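# Hang the held T-shirt hanger on the rack rail

## Task

The left gripper starts out holding a hanger that carries a T-shirt. Put that hanger on the rail so its hook sits on the red tape, with the hanger roughly perpendicular to the rail, and let it come to rest hanging freely. The T-shirt must stay roughly centred on the hanger. Any other hanger already on the rail must still be on it at the end. The rack is free-standing and must stay where it is: if it tilts more than a little, the scene ends immediately as a failure. Nothing may count as placed if only the robot is holding it there at the end. Finally, open the gripper and move it away.

## Robot and tools

Robot: two arms, left_arm and right_arm, each ending in a parallel gripper. The names are labels only and do not match sides of a camera image. All poses use one shared scene frame: origin on the table top midway between the arms, +x out over the table, +z up, and left_arm on the +y side. Positions are in metres; orientations are quaternions written w first (qw, qx, qy, qz). On each gripper the fingers point along its own +z axis and close along its own y axis. The reported end_effector_position is the spot between the finger pads, just under 1 cm behind the tips. Reported hand positions can be somewhat off, especially with the arm stretched far.

Row format, used by both motion tools: one flat list of 16 numbers covering both arms, always all 16 even if one arm is idle. First the left arm: x, y, z, qw, qx, qy, qz, opening; then the same eight for the right arm. x, y, z and the quaternion are an absolute target pose for that gripper in the scene frame, not an offset. Opening runs from -1 (closed) to +1 (fully open, 0.087 m). To keep an arm still, resend the exact pose from the last result before it was meant to stay, plus the opening it should have. To keep an orientation steady, repeat the same quaternion every row rather than copying the possibly drifted reported one.

execute_actions(actions): a list of up to 15 actions; each action is a table of up to 15 rows, each row applied for one 1/30 s control step. If a table is shorter than 15 rows, its last row is held for the remaining steps. An empty list just returns the current state and images. Each target must lie within 0.6 m of that gripper's current position along each of the gripper's own axes, or the action is rejected for both arms; if the first action fails this against the last reported state, or any action is malformed, nothing runs. At every step the commanded pose is clipped to at most 70 mm and 16 degrees from the measured pose, so distant targets need several actions, and after an action the arm only continues to its last clipped pose. Joint friction may leave the gripper up to about 31 mm short, and very small commands may not move it at all. When position and orientation cannot both be reached, position wins.

move(target, speed, blocking): target is one 16-number row as above (absolute poses). Each gripper travels in a straight line, taking the shorter rotation; both arms finish together, over 0.5 to 10 s (cut off at 10 s). speed is the top path speed in m/s, 0.002 to 0.5, default 0.25; rotation is capped at twice that in rad/s. Openings are applied at the start. Paths do not avoid obstacles or the other arm, and grippers can lag, drift, or overshoot speed, notably near full reach. Faster moves and targets set deeper past a contact press harder. The result adds a move: line giving the ending (done, off_target, moving, held, fault), any limits (paced = pose was clipped; held = a check blocked steps, after which the arm may lurch fast), and each gripper's distance from its target. With blocking=false you get a result after 0.5 s; until a result shows the move ended, further moves and execute_actions are refused, so use wait or stop.

wait(seconds): 0 to 10; lets the scene run with each arm holding its last command, returning early if a running move ends. stop(): brakes the running move (needs stopping room; fingers keep moving). zoom_image(camera, region): camera is cam_high, cam_low, cam_left_wrist or cam_right_wrist (each 504x504); region is [x0, y0, x1, y1] in pixels from the top-left corner, no larger than 504 by 504. finished_scene(scene): pass the current scene's number; irreversible, and the goal must already hold and keep holding.

Results: a state line per arm (position and quaternion), Hand target lines (the pose each arm is currently being driven to), grip_measured (finger opening on the command scale; the last Joint positions value is the opening in metres, readings off by up to about 1 mm), step readings of end_effector_position for action calls, HELD marks where an arm's row was held back, pose unreachable lines where a clearance check altered or blocked a command, FAULT lines, MOTOR HOT warnings, and camera images in the order cam_high, cam_low, cam_left_wrist, cam_right_wrist.

Gripping: keep commanding about 0.02 below grip_measured for a firm hold, less for a lighter one; each finger pad manages roughly 20 N, and closing fast can squeeze hard enough to spring the fingers open.

Joint ranges (rad): waist -2.618 to 3.054, shoulder 0 to 3.142, elbow 0 to 3.142, wrist pitch -1.571 to 1.571, wrist yaw -1.571 to 1.571, wrist roll -2.094 to 2.094. Elbows stop just before straight.

Heat: carrying a load warms motors even while idle. From 75 °C a warning appears; at 90 °C that arm halts for 10 s; at 100 °C it goes limp and drops what it holds.

Avoid: knocking the rack over or shoving it, dislodging the other hanger, dropping the hanger, pushing rigid things off the table, collisions or pressing between the arms, and slams. Lower the hook gently onto the tape, check the cameras that it hangs still and square, then open and withdraw slowly. Objects may occasionally get a small external nudge.

Each tool is called after "Emit:" as name([rows], argument=value, ...), one row to a line, values as JSON.

## Session

Emit:
execute_actions(actions=[])

Scene clock: 0.00 s.
left_arm: end_effector_position=(+0.3361, +0.0022, +0.4397) grip_measured=-0.837 end_effector_quat_wxyz=(+0.665, +0.093, +0.737, -0.080) | right_arm: end_effector_position=(+0.3408, -0.2372, +0.3614) grip_measured=+1.000 end_effector_quat_wxyz=(+0.702, -0.071, +0.706, +0.061)
Joint positions: left_arm=[-1.004  1.741  2.082 -0.521 -0.958 -0.141  0.007] | right_arm=[-0.008  1.052  1.06  -0.014  0.012 -0.013  0.087]
Joint velocities: left_arm=[-0.002  0.007  0.012 -0.095  0.022  0.007  0.   ] | right_arm=[-0.002  0.017 -0.017 -0.022  0.007  0.037  0.   ]
Hand target (left_arm): +0.336, +0.002, +0.441; +0.666, +0.091, +0.736, -0.082
Hand target (right_arm): +0.341, -0.237, +0.361; +0.702, -0.071, +0.706, +0.061

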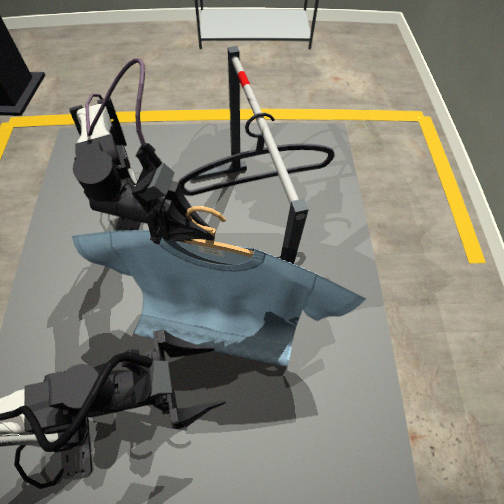

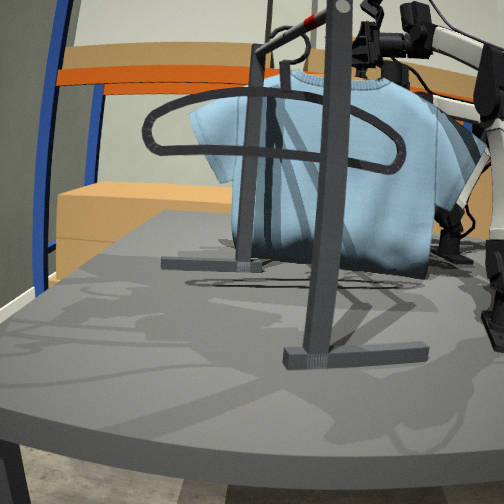

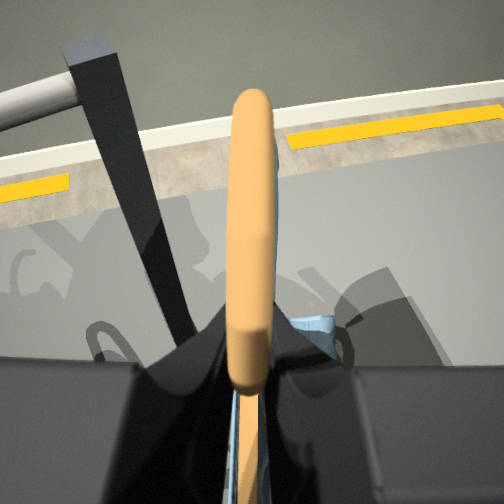

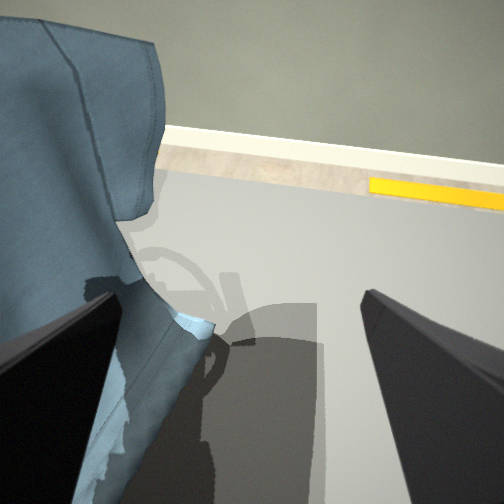

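Emit:
move(target=[0.2,0.08,0.46,0.683,-0.183,0.683,0.183,-0.87,0.3408,-0.2372,0.3614,0.702,-0.071,0.706,0.061,1], speed=0.15)

Emit:
move(target=[0.16,0.2,0.46,0.612,-0.354,0.612,0.354,-0.87,0.3408,-0.2372,0.3614,0.702,-0.071,0.706,0.061,1], speed=0.15)

Scene clock: 21.27 s.
left_arm: end_effector_position=(+0.2030, +0.0700, +0.4568) grip_measured=-0.837 end_effector_quat_wxyz=(+0.701, +0.038, +0.711, -0.030) | right_arm: end_effector_position=(+0.3408, -0.2372, +0.3614) grip_measured=+1.000 end_effector_quat_wxyz=(+0.702, -0.071, +0.706, +0.061)
Joint positions: left_arm=[-1.432  1.575  2.011 -0.92  -1.538 -0.473  0.007] | right_arm=[-0.008  1.052  1.06  -0.014  0.012 -0.013  0.087]
Joint velocities: left_arm=[ 0.007 -0.002  0.002 -0.125  0.022 -0.051 -0.001] | right_arm=[ 0.017 -0.002  0.002  0.051 -0.037 -0.125  0.   ]
Hand target (left_arm): +0.201, +0.078, +0.460; +0.705, +0.033, +0.708, -0.029
Hand target (right_arm): +0.341, -0.237, +0.361; +0.702, -0.071, +0.706, +0.061
Off the commanded pose (left_arm): 0.011 m, 36 deg; orientation clipped at the last step of the last action.
Off the commanded pose (right_arm): 0.000 m, 0 deg.
joint sent to its limit (left arm) — the command would take joint 5 (wrist yaw) past its lower limit, so that joint was sent only as far as its limit.
move: off_target (left_arm); limits=paced

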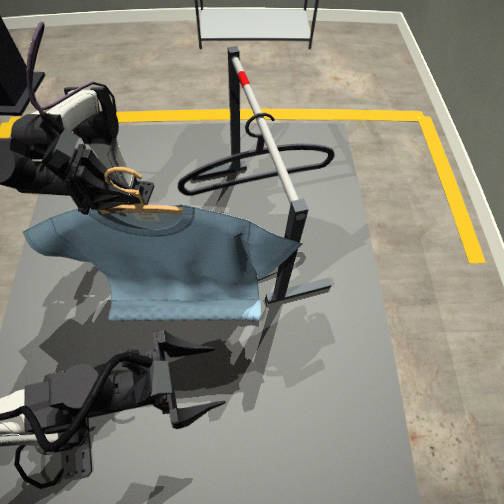

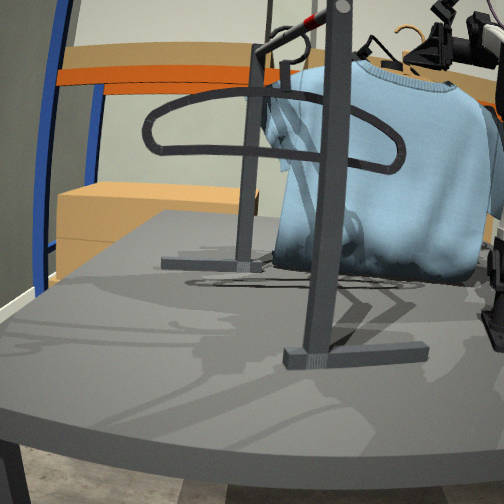

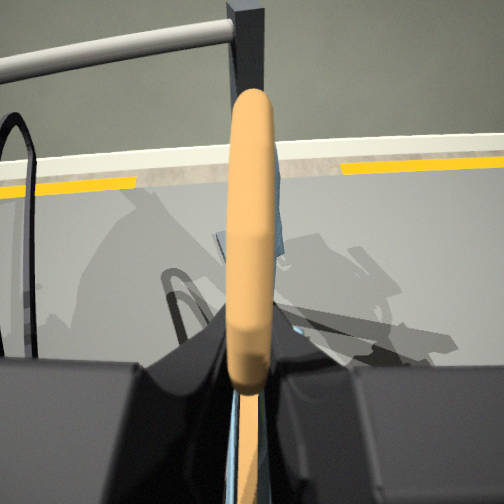

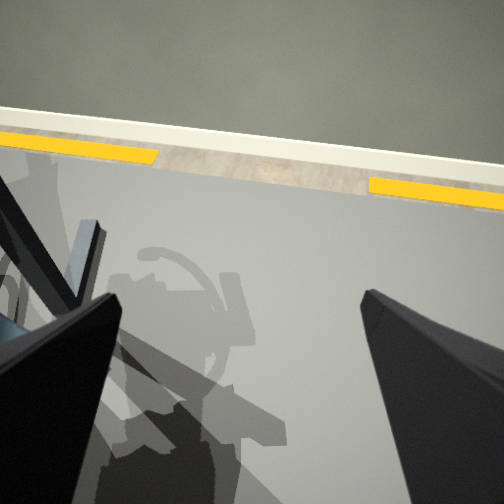

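Scene clock: 25.63 s.
left_arm: end_effector_position=(+0.1583, +0.1932, +0.4556) grip_measured=-0.837 end_effector_quat_wxyz=(+0.680, +0.163, +0.697, -0.159) | right_arm: end_effector_position=(+0.3408, -0.2372, +0.3614) grip_measured=+1.000 end_effector_quat_wxyz=(+0.702, -0.071, +0.706, +0.061)
Joint positions: left_arm=[-1.802  1.147  1.846 -1.559 -1.538 -0.859  0.007] | right_arm=[-0.008  1.052  1.06  -0.014  0.012 -0.013  0.087]
Joint velocities: left_arm=[ 0.007 -0.012 -0.002  0.007  0.022 -0.037  0.001] | right_arm=[ 0.012 -0.007 -0.032  0.022 -0.007  0.007  0.   ]
Hand target (left_arm): +0.160, +0.199, +0.459; +0.686, +0.159, +0.692, -0.160
Hand target (right_arm): +0.341, -0.237, +0.361; +0.702, -0.071, +0.706, +0.061
Off the commanded pose (left_arm): 0.008 m, 86 deg; orientation clipped at the last step of the last action.
Off the commanded pose (right_arm): 0.000 m, 0 deg.
joint sent to its limit (left arm) — the command would take joint 4 (wrist pitch) past its lower limit and joint 5 (wrist yaw) past its lower limit, so those joints were sent only as far as their limits.
move: off_target (left_arm); limits=paced

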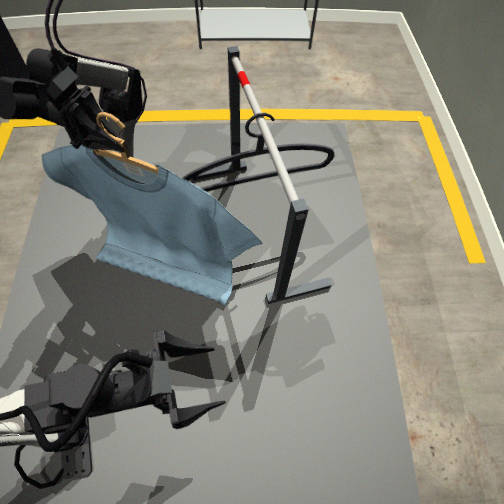

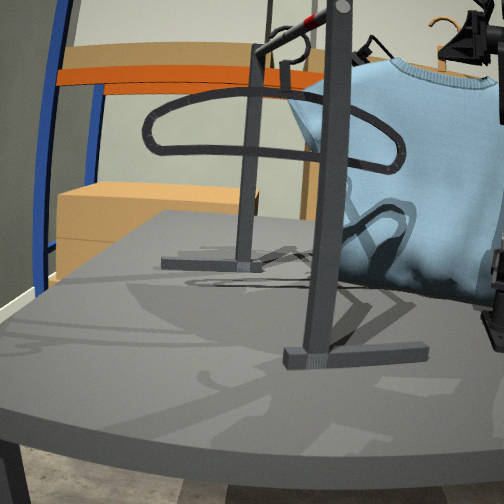

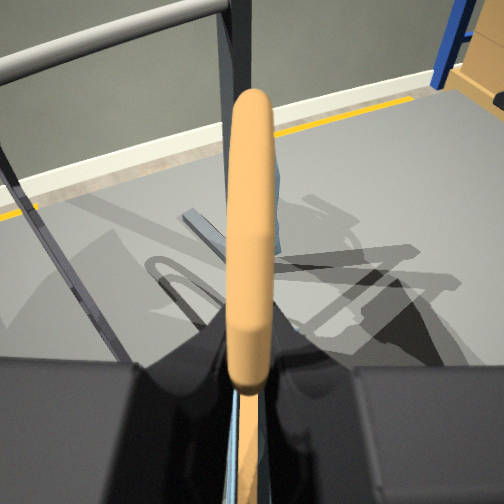

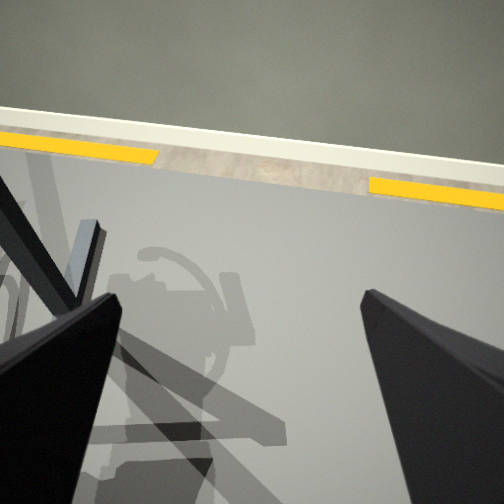

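Emit:
move(target=[0.19,0.12,0.63,0.70,0.1,0.70,-0.1,-0.87,0.3408,-0.2372,0.3614,0.702,-0.071,0.706,0.061,1], speed=0.15)

Emit:
move(target=[0.17,0.36,0.63,0.70,-0.09,0.70,0.09,-0.87,0.3408,-0.2372,0.3614,0.702,-0.071,0.706,0.061,1], speed=0.1)

Scene clock: 48.77 s.
left_arm: end_effector_position=(+0.1884, +0.1218, +0.6315) grip_measured=-0.837 end_effector_quat_wxyz=(+0.730, +0.097, +0.670, -0.094) | right_arm: end_effector_position=(+0.3408, -0.2372, +0.3614) grip_measured=+1.000 end_effector_quat_wxyz=(+0.702, -0.071, +0.706, +0.061)
Joint positions: left_arm=[-1.521  1.777  2.831 -0.421 -1.429  0.645  0.007] | right_arm=[-0.008  1.052  1.06  -0.014  0.012 -0.013  0.087]
Joint velocities: left_arm=[-0.002  0.017 -0.002  0.139  0.037  0.022 -0.   ] | right_arm=[-0.017 -0.007  0.032 -0.051 -0.007  0.022  0.   ]
Hand target (left_arm): +0.190, +0.120, +0.634; +0.732, +0.087, +0.669, -0.098
Hand target (right_arm): +0.341, -0.237, +0.361; +0.702, -0.071, +0.706, +0.061
Off the commanded pose (left_arm): 0.003 m, 5 deg.
Off the commanded pose (right_arm): 0.000 m, 0 deg.
elbow stopped short (left arm): the move would have taken joint 3 (elbow) straighter than the controller allows; a more bent joint 3 avoids this.
move: off_target (left_arm)

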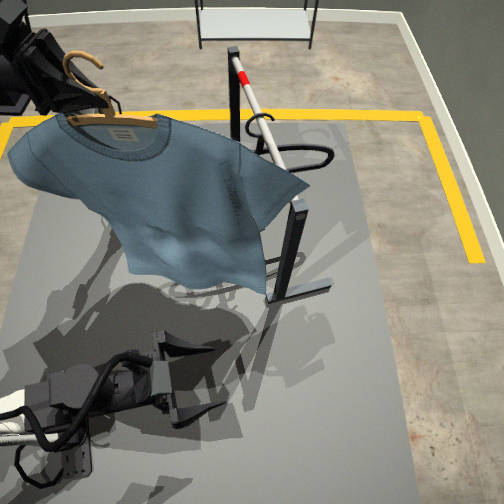

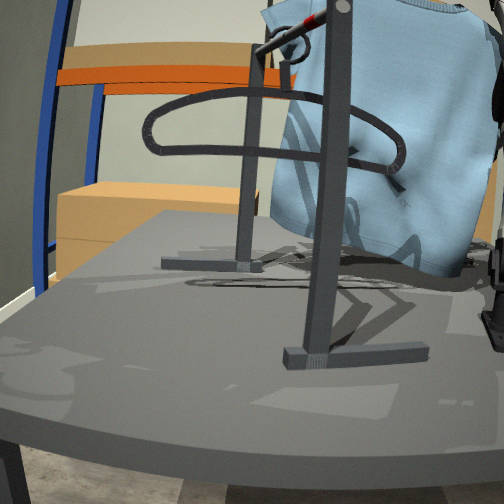

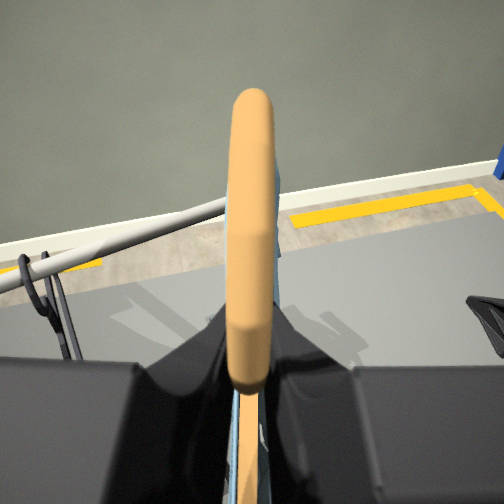

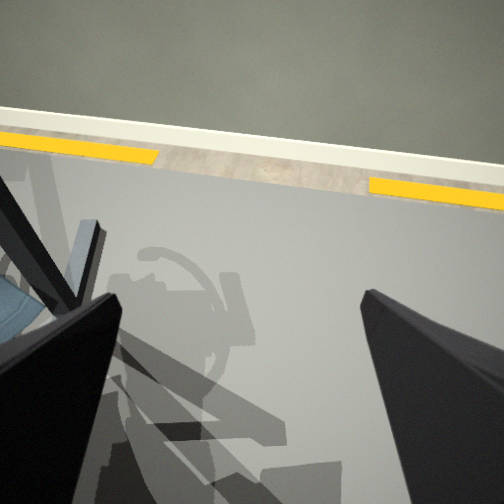

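Scene clock: 52.10 s.
left_arm: end_effector_position=(+0.2255, +0.3673, +0.6344) grip_measured=-0.837 end_effector_quat_wxyz=(+0.709, -0.044, +0.703, +0.040) | right_arm: end_effector_position=(+0.3408, -0.2372, +0.3614) grip_measured=+1.000 end_effector_quat_wxyz=(+0.702, -0.071, +0.706, +0.061)
Joint positions: left_arm=[-1.236  1.413  2.791 -0.664 -1.559  0.708  0.007] | right_arm=[-0.008  1.052  1.06  -0.014  0.012 -0.013  0.087]
Joint velocities: left_arm=[-0.002 -0.002 -0.007 -0.007  0.007  0.007  0.   ] | right_arm=[-0.007 -0.022  0.012 -0.066 -0.007  0.037  0.   ]
Hand target (left_arm): +0.226, +0.367, +0.633; +0.708, -0.045, +0.703, +0.047
Hand target (right_arm): +0.341, -0.237, +0.361; +0.702, -0.071, +0.706, +0.061
Off the commanded pose (left_arm): 0.056 m, 8 deg.
Off the commanded pose (right_arm): 0.000 m, 0 deg.
elbow stopped short (left arm): the move would have taken joint 3 (elbow) straighter than the controller allows; a more bent joint 3 avoids this.
joint sent to its limit (left arm) — the command would take joint 5 (wrist yaw) past its lower limit, so that joint was sent only as far as its limit.
move: off_target (left_arm); limits=paced

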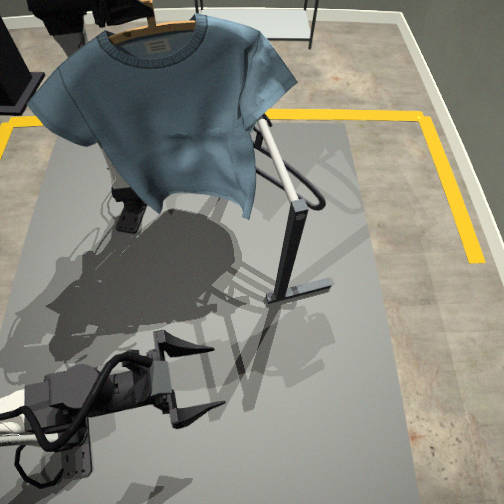

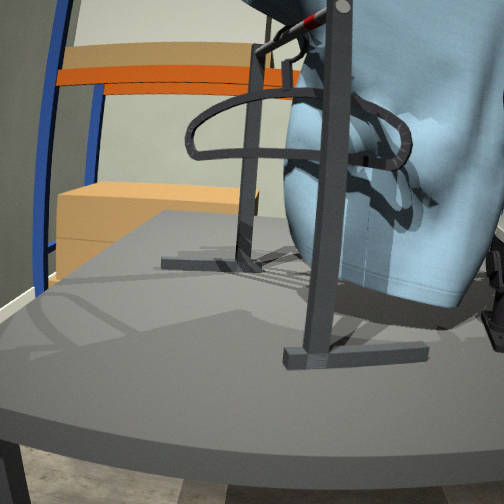

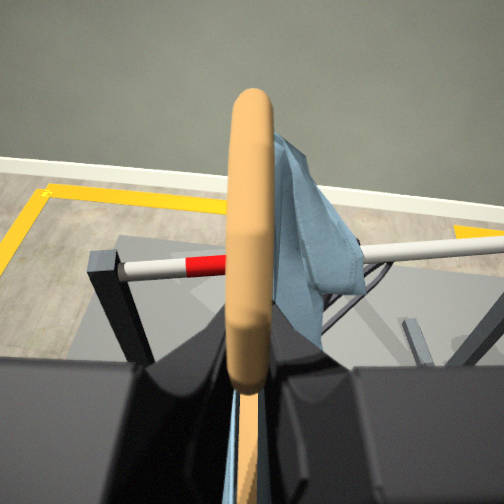

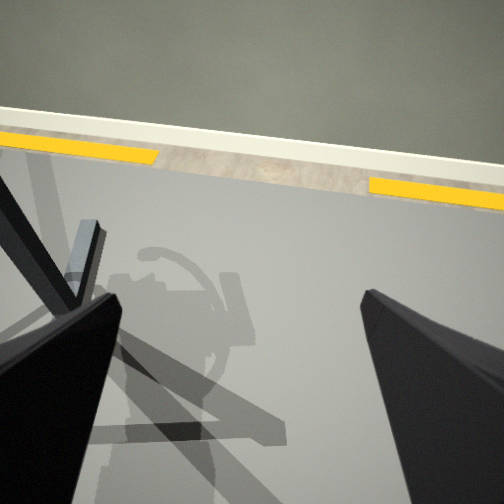

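Emit:
move(target=[0.12,0.42,0.58,0.664,-0.242,0.664,0.242,-0.87,0.3408,-0.2372,0.3614,0.702,-0.071,0.706,0.061,1], speed=0.1)

Scene clock: 63.40 s.
left_arm: end_effector_position=(+0.1972, +0.4634, +0.5867) grip_measured=-0.837 end_effector_quat_wxyz=(+0.670, -0.224, +0.669, +0.231) | right_arm: end_effector_position=(+0.3408, -0.2372, +0.3614) grip_measured=+1.000 end_effector_quat_wxyz=(+0.702, -0.071, +0.706, +0.061)
Joint positions: left_arm=[-0.697  1.143  2.33  -0.852 -1.559  0.344  0.007] | right_arm=[-0.008  1.052  1.06  -0.014  0.012 -0.013  0.087]
Joint velocities: left_arm=[ 0.002 -0.022 -0.051 -0.066  0.022 -0.007  0.   ] | right_arm=[ 0.002  0.007 -0.002  0.037  0.022  0.007  0.   ]
Hand target (left_arm): +0.192, +0.471, +0.584; +0.669, -0.230, +0.667, +0.234
Hand target (right_arm): +0.341, -0.237, +0.361; +0.702, -0.071, +0.706, +0.061
Off the commanded pose (left_arm): 0.089 m, 3 deg; position clipped at the last step of the last action.
Off the commanded pose (right_arm): 0.000 m, 0 deg.
joint sent to its limit (left arm) — the command would take joint 5 (wrist yaw) past its lower limit, so that joint was sent only as far as its limit.
move: off_target (left_arm); limits=paced

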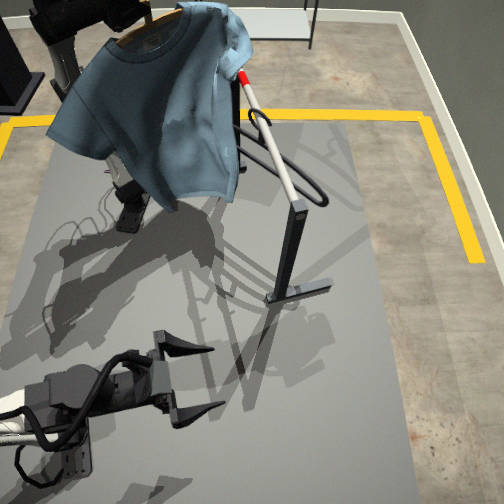

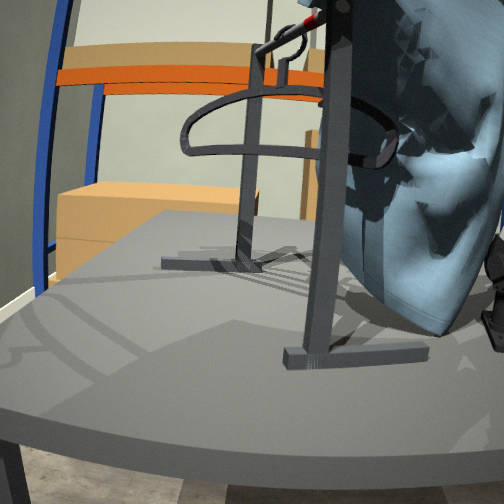

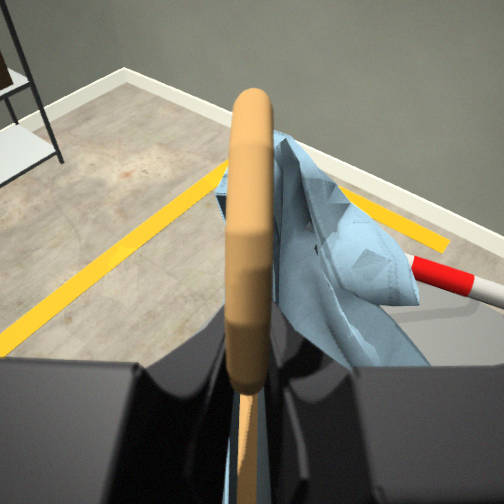

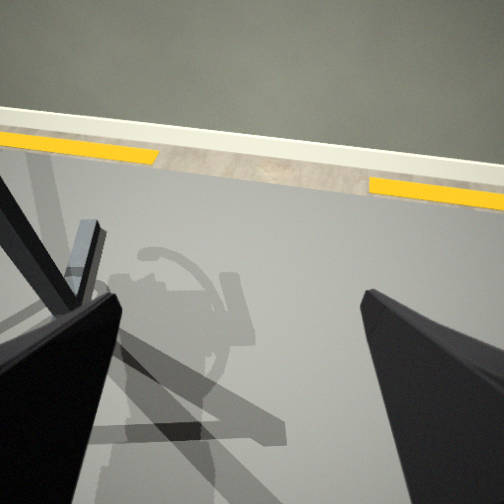

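Emit:
move(target=[0.1,0.47,0.58,0.54,-0.455,0.54,0.455,-0.87,0.3408,-0.2372,0.3614,0.702,-0.071,0.706,0.061,1], speed=0.1)

Scene clock: 71.93 s.
left_arm: end_effector_position=(+0.1210, +0.5306, +0.5839) grip_measured=-0.837 end_effector_quat_wxyz=(+0.568, -0.418, +0.569, +0.423) | right_arm: end_effector_position=(+0.3408, -0.2372, +0.3614) grip_measured=+1.000 end_effector_quat_wxyz=(+0.702, -0.071, +0.706, +0.061)
Joint positions: left_arm=[-0.08   1.142  2.304 -0.852 -1.56   0.318  0.007] | right_arm=[-0.008  1.052  1.06  -0.014  0.012 -0.013  0.087]
Joint velocities: left_arm=[ 0.017 -0.007 -0.002 -0.022  0.022  0.081 -0.   ] | right_arm=[ 0.007  0.017  0.012 -0.037 -0.037 -0.007  0.   ]
Hand target (left_arm): +0.119, +0.531, +0.583; +0.566, -0.422, +0.566, +0.425
Hand target (right_arm): +0.341, -0.237, +0.361; +0.702, -0.071, +0.706, +0.061
Off the commanded pose (left_arm): 0.064 m, 7 deg.
Off the commanded pose (right_arm): 0.000 m, 0 deg.
joint sent to its limit (left arm) — the command would take joint 5 (wrist yaw) past its lower limit, so that joint was sent only as far as its limit.
move: off_target (left_arm)

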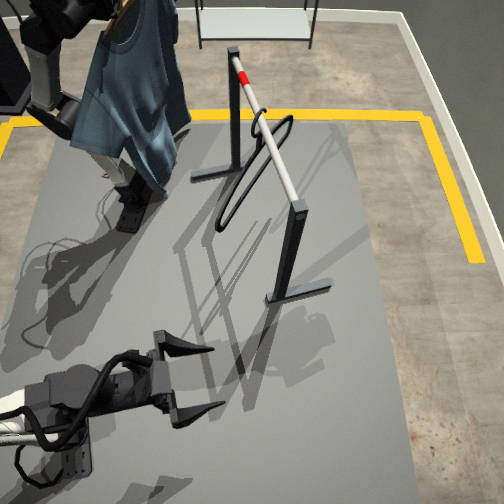

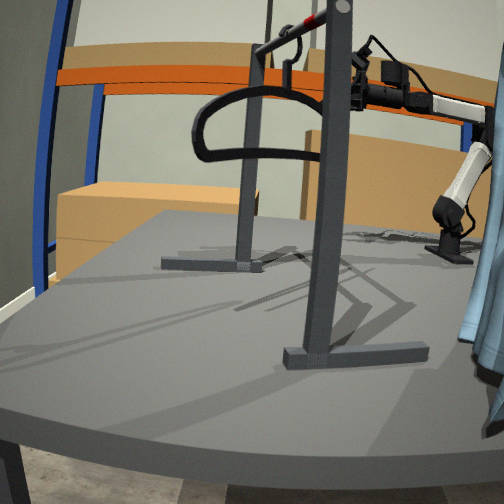

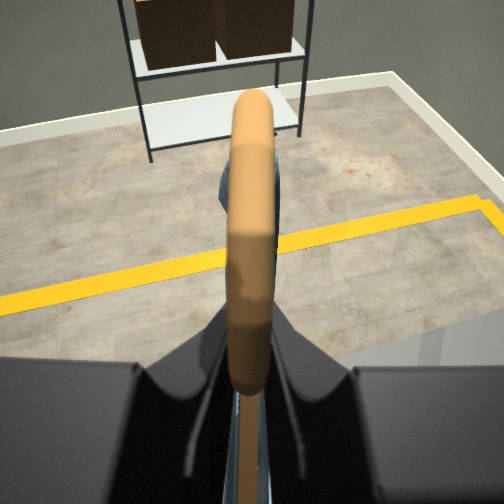

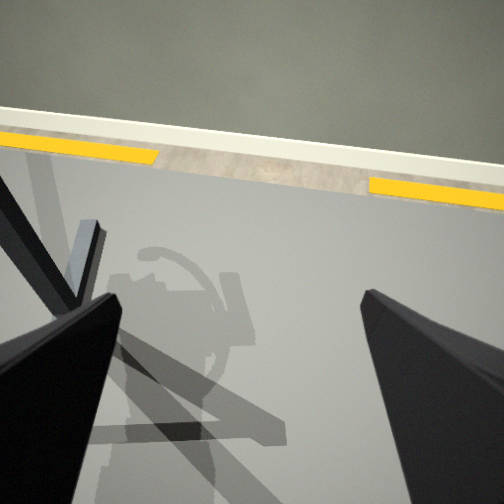

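Emit:
move(target=[0.17,0.385,0.5,0.703,-0.074,0.703,0.074,-0.87,0.3408,-0.2372,0.3614,0.702,-0.071,0.706,0.061,1], speed=0.1)

Scene clock: 82.03 s.
left_arm: end_effector_position=(+0.2123, +0.4309, +0.4970) grip_measured=-0.737 end_effector_quat_wxyz=(+0.687, -0.064, +0.705, +0.163) | right_arm: end_effector_position=(+0.3408, -0.2372, +0.3614) grip_measured=+1.000 end_effector_quat_wxyz=(+0.702, -0.071, +0.706, +0.061)
Joint positions: left_arm=[-1.03   0.869  1.888 -1.244 -1.559 -0.083  0.011] | right_arm=[-0.008  1.052  1.06  -0.014  0.012 -0.013  0.087]
Joint velocities: left_arm=[-0.007 -0.007  0.012 -0.11   0.022 -0.081  0.   ] | right_arm=[-0.012  0.002  0.007 -0.051 -0.007  0.037  0.   ]
Hand target (left_arm): +0.220, +0.404, +0.498; +0.697, -0.075, +0.709, +0.080
Hand target (right_arm): +0.341, -0.237, +0.361; +0.702, -0.071, +0.706, +0.061
Off the commanded pose (left_arm): 0.062 m, 10 deg.
Off the commanded pose (right_arm): 0.000 m, 0 deg.
move: off_target (left_arm)

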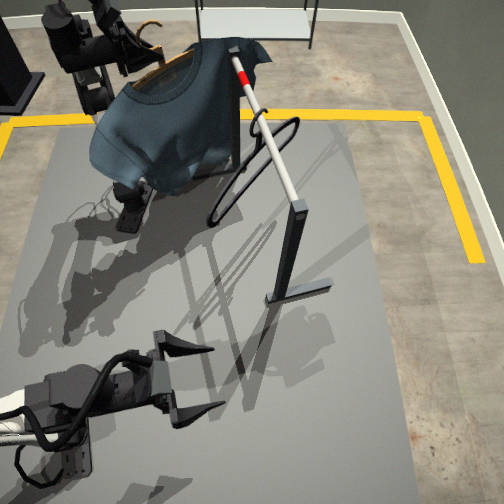

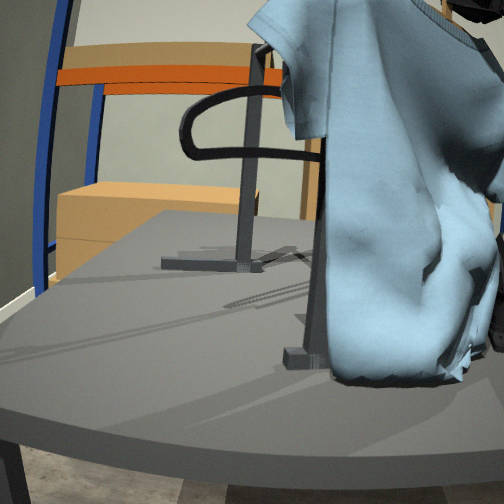

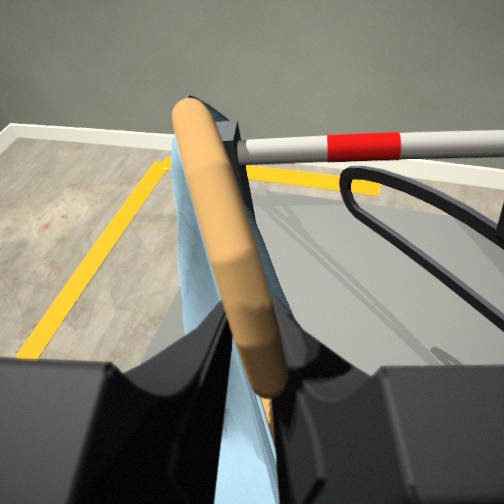

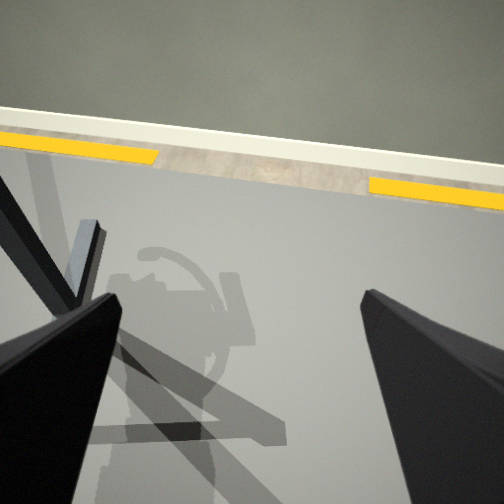

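Emit:
move(target=[0.14,0.6,0.5,0.56,-0.43,0.56,0.43,-0.87,0.3408,-0.2372,0.3614,0.702,-0.071,0.706,0.061,1], speed=0.12)

Emit:
move(target=[0.12,0.42,0.5,0.64,-0.30,0.64,0.30,-0.87,0.3408,-0.2372,0.3614,0.702,-0.071,0.706,0.061,1], speed=0.1)

Scene clock: 93.27 s.
left_arm: end_effector_position=(+0.1409, +0.5997, +0.4883) grip_measured=-0.838 end_effector_quat_wxyz=(+0.540, -0.441, +0.579, +0.423) | right_arm: end_effector_position=(+0.3408, -0.2372, +0.3614) grip_measured=+1.000 end_effector_quat_wxyz=(+0.702, -0.071, +0.706, +0.061)
Joint positions: left_arm=[ 1.113  0.975  1.741 -0.83  -0.408 -0.011  0.007] | right_arm=[-0.008  1.052  1.06  -0.014  0.012 -0.013  0.087]
Joint velocities: left_arm=[ 0.022 -0.012  0.007 -0.066  0.037  0.007 -0.   ] | right_arm=[-0.007 -0.017  0.002 -0.007  0.007  0.022  0.   ]
Hand target (left_arm): +0.138, +0.597, +0.499; +0.559, -0.434, +0.562, +0.428
Hand target (right_arm): +0.341, -0.237, +0.361; +0.702, -0.071, +0.706, +0.061
Off the commanded pose (left_arm): 0.012 m, 4 deg.
Off the commanded pose (right_arm): 0.000 m, 0 deg.
move: off_target (left_arm); limits=paced

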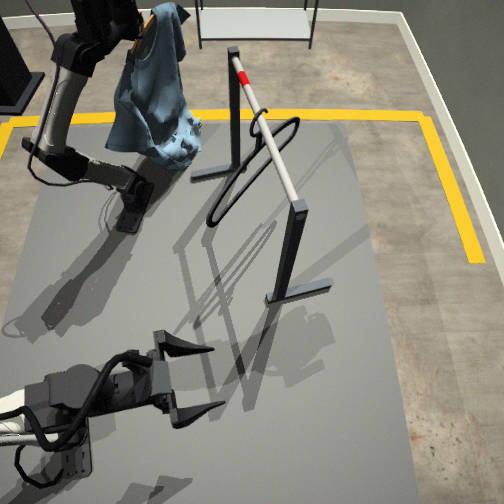

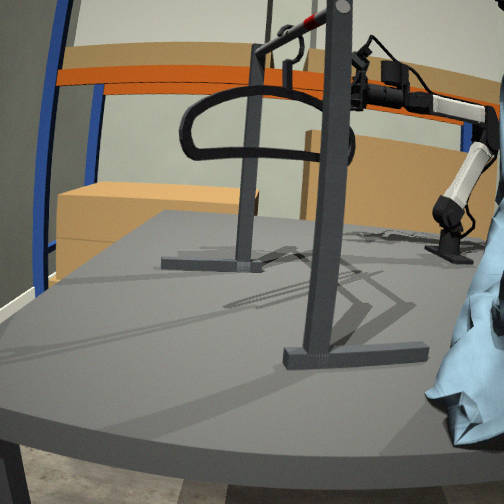

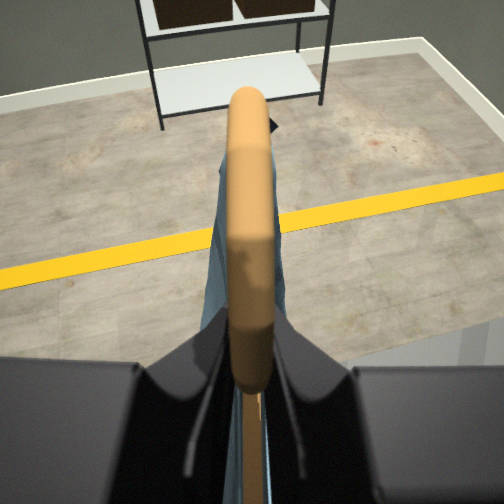

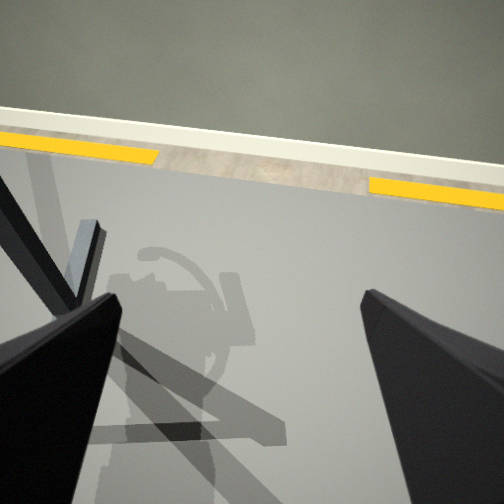

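Scene clock: 96.03 s.
left_arm: end_effector_position=(+0.1259, +0.4299, +0.4910) grip_measured=-0.838 end_effector_quat_wxyz=(+0.627, -0.314, +0.652, +0.289) | right_arm: end_effector_position=(+0.3408, -0.2372, +0.3614) grip_measured=+1.000 end_effector_quat_wxyz=(+0.702, -0.071, +0.706, +0.061)
Joint positions: left_arm=[ 1.347  0.748  1.998 -1.299  0.26  -0.005  0.007] | right_arm=[-0.008  1.052  1.06  -0.014  0.012 -0.013  0.087]
Joint velocities: left_arm=[ 0.007 -0.007 -0.002 -0.051 -0.051  0.022  0.   ] | right_arm=[ 0.012 -0.002  0.002  0.037  0.007 -0.051  0.   ]
Hand target (left_arm): +0.123, +0.419, +0.499; +0.640, -0.301, +0.641, +0.299
Hand target (right_arm): +0.341, -0.237, +0.361; +0.702, -0.071, +0.706, +0.061
Off the commanded pose (left_arm): 0.015 m, 3 deg.
Off the commanded pose (right_arm): 0.000 m, 0 deg.
move: off_target (left_arm)

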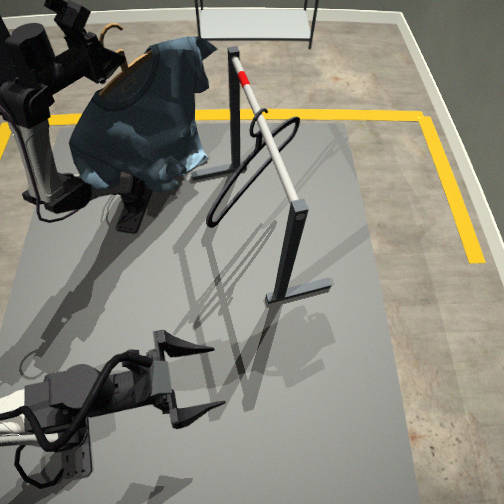

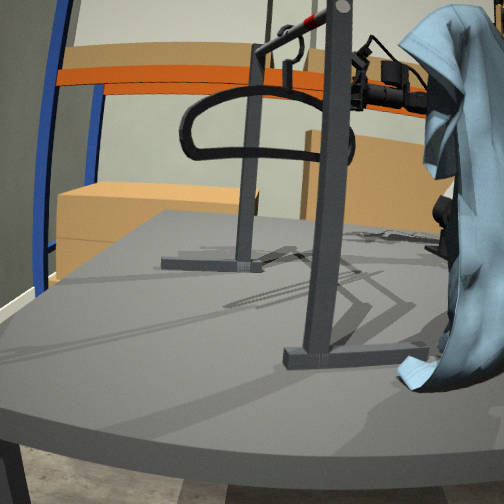

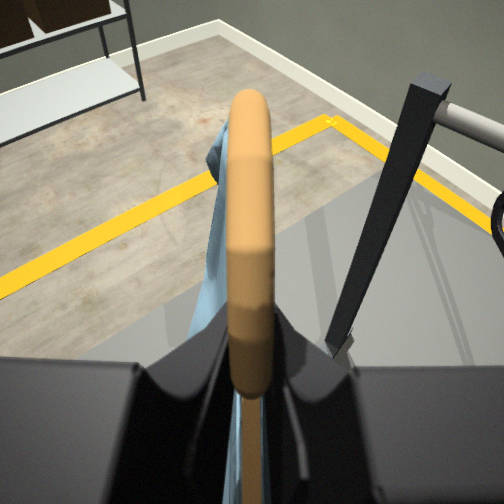

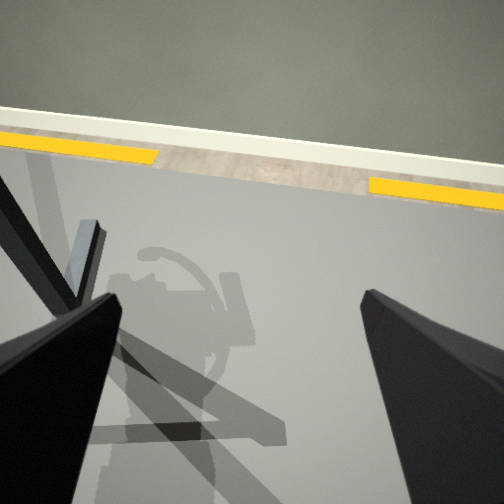

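Now rotate in place to yaw ~10° at low x.

Emit:
move(target=[0.12,0.37,0.5,0.703,-0.074,0.703,0.074,-0.87,0.3408,-0.2372,0.3614,0.702,-0.071,0.706,0.061,1], speed=0.1)

Scene clock: 102.67 s.
left_arm: end_effector_position=(+0.1267, +0.3750, +0.4909) grip_measured=-0.838 end_effector_quat_wxyz=(+0.685, -0.084, +0.720, +0.076) | right_arm: end_effector_position=(+0.3408, -0.2372, +0.3614) grip_measured=+1.000 end_effector_quat_wxyz=(+0.702, -0.071, +0.706, +0.061)
Joint positions: left_arm=[ 0.555  0.748  2.063 -1.366  0.121  0.001  0.007] | right_arm=[-0.008  1.052  1.06  -0.014  0.012 -0.013  0.087]
Joint velocities: left_arm=[ 0.012  0.002 -0.007  0.081  0.081  0.051 -0.   ] | right_arm=[-0.012  0.002 -0.002 -0.037 -0.022 -0.051  0.   ]
Hand target (left_arm): +0.119, +0.370, +0.500; +0.701, -0.073, +0.705, +0.075
Hand target (right_arm): +0.341, -0.237, +0.361; +0.702, -0.071, +0.706, +0.061
Off the commanded pose (left_arm): 0.012 m, 3 deg.
Off the commanded pose (right_arm): 0.000 m, 0 deg.
move: off_target (left_arm)

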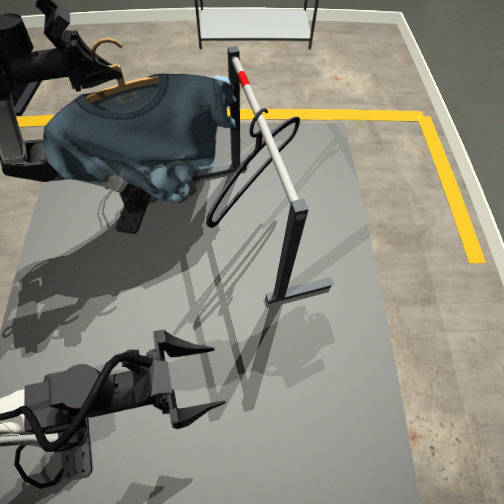

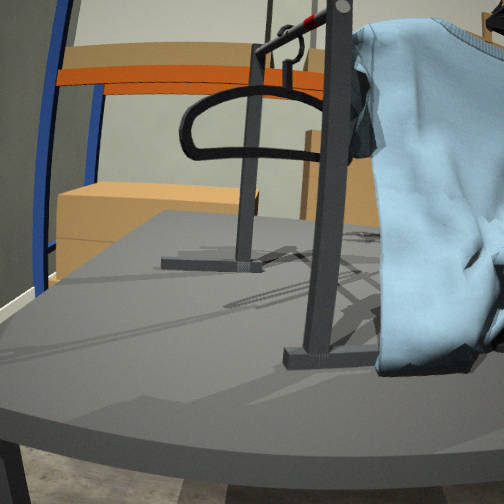

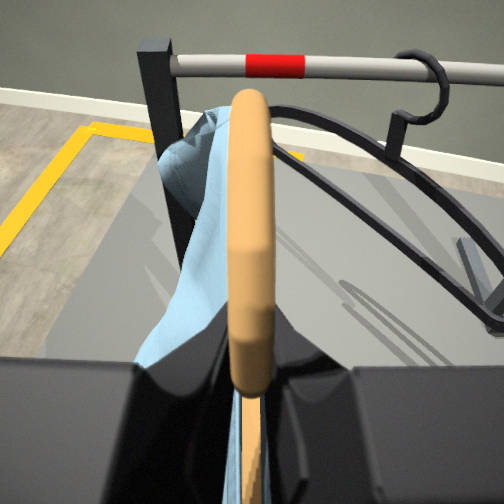

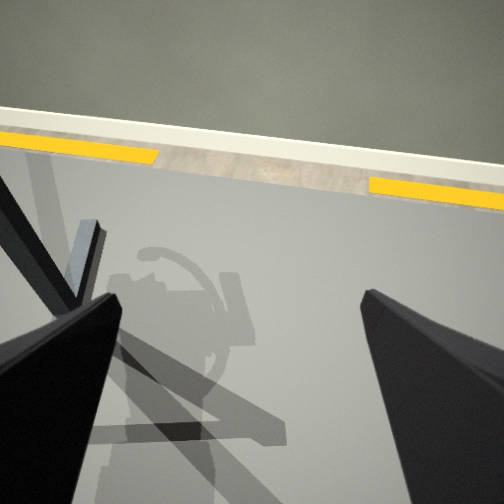

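Emit:
move(target=[0.28,0.39,0.5,0.703,-0.074,0.703,0.074,-0.87,0.3408,-0.2372,0.3614,0.702,-0.071,0.706,0.061,1], speed=0.08)

Scene clock: 114.90 s.
left_arm: end_effector_position=(+0.2677, +0.3929, +0.4844) grip_measured=-0.838 end_effector_quat_wxyz=(+0.684, -0.065, +0.723, +0.073) | right_arm: end_effector_position=(+0.3408, -0.2372, +0.3614) grip_measured=+1.000 end_effector_quat_wxyz=(+0.702, -0.071, +0.706, +0.061)
Joint positions: left_arm=[ 0.003  0.895  1.719 -0.883 -0.399 -0.008  0.007] | right_arm=[-0.008  1.052  1.06  -0.014  0.012 -0.013  0.087]
Joint velocities: left_arm=[ 0.002  0.002  0.002  0.066 -0.081  0.007 -0.   ] | right_arm=[-0.027  0.042 -0.012  0.037  0.037  0.007  0.   ]
Hand target (left_arm): +0.278, +0.393, +0.499; +0.703, -0.073, +0.704, +0.075
Hand target (right_arm): +0.341, -0.237, +0.361; +0.702, -0.071, +0.706, +0.061
Off the commanded pose (left_arm): 0.020 m, 3 deg.
Off the commanded pose (right_arm): 0.000 m, 0 deg.
move: off_target (left_arm); limits=paced

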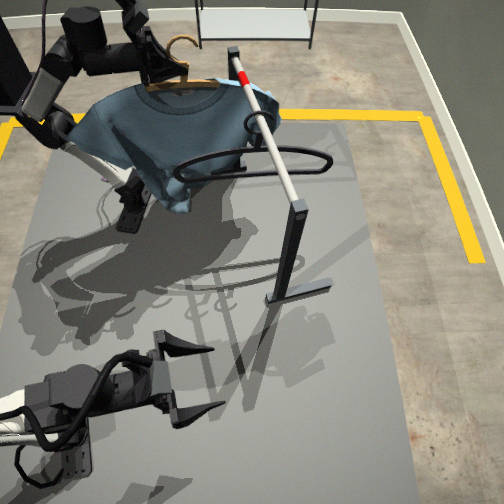

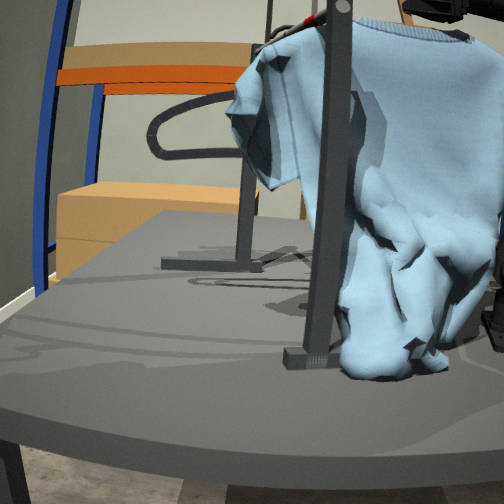

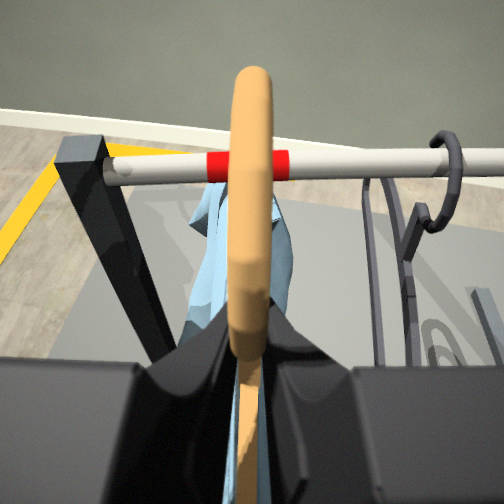

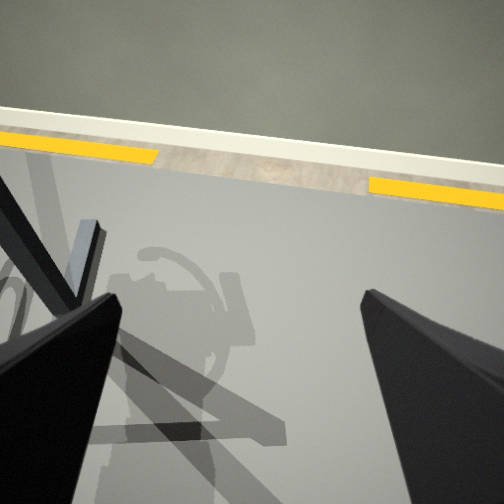

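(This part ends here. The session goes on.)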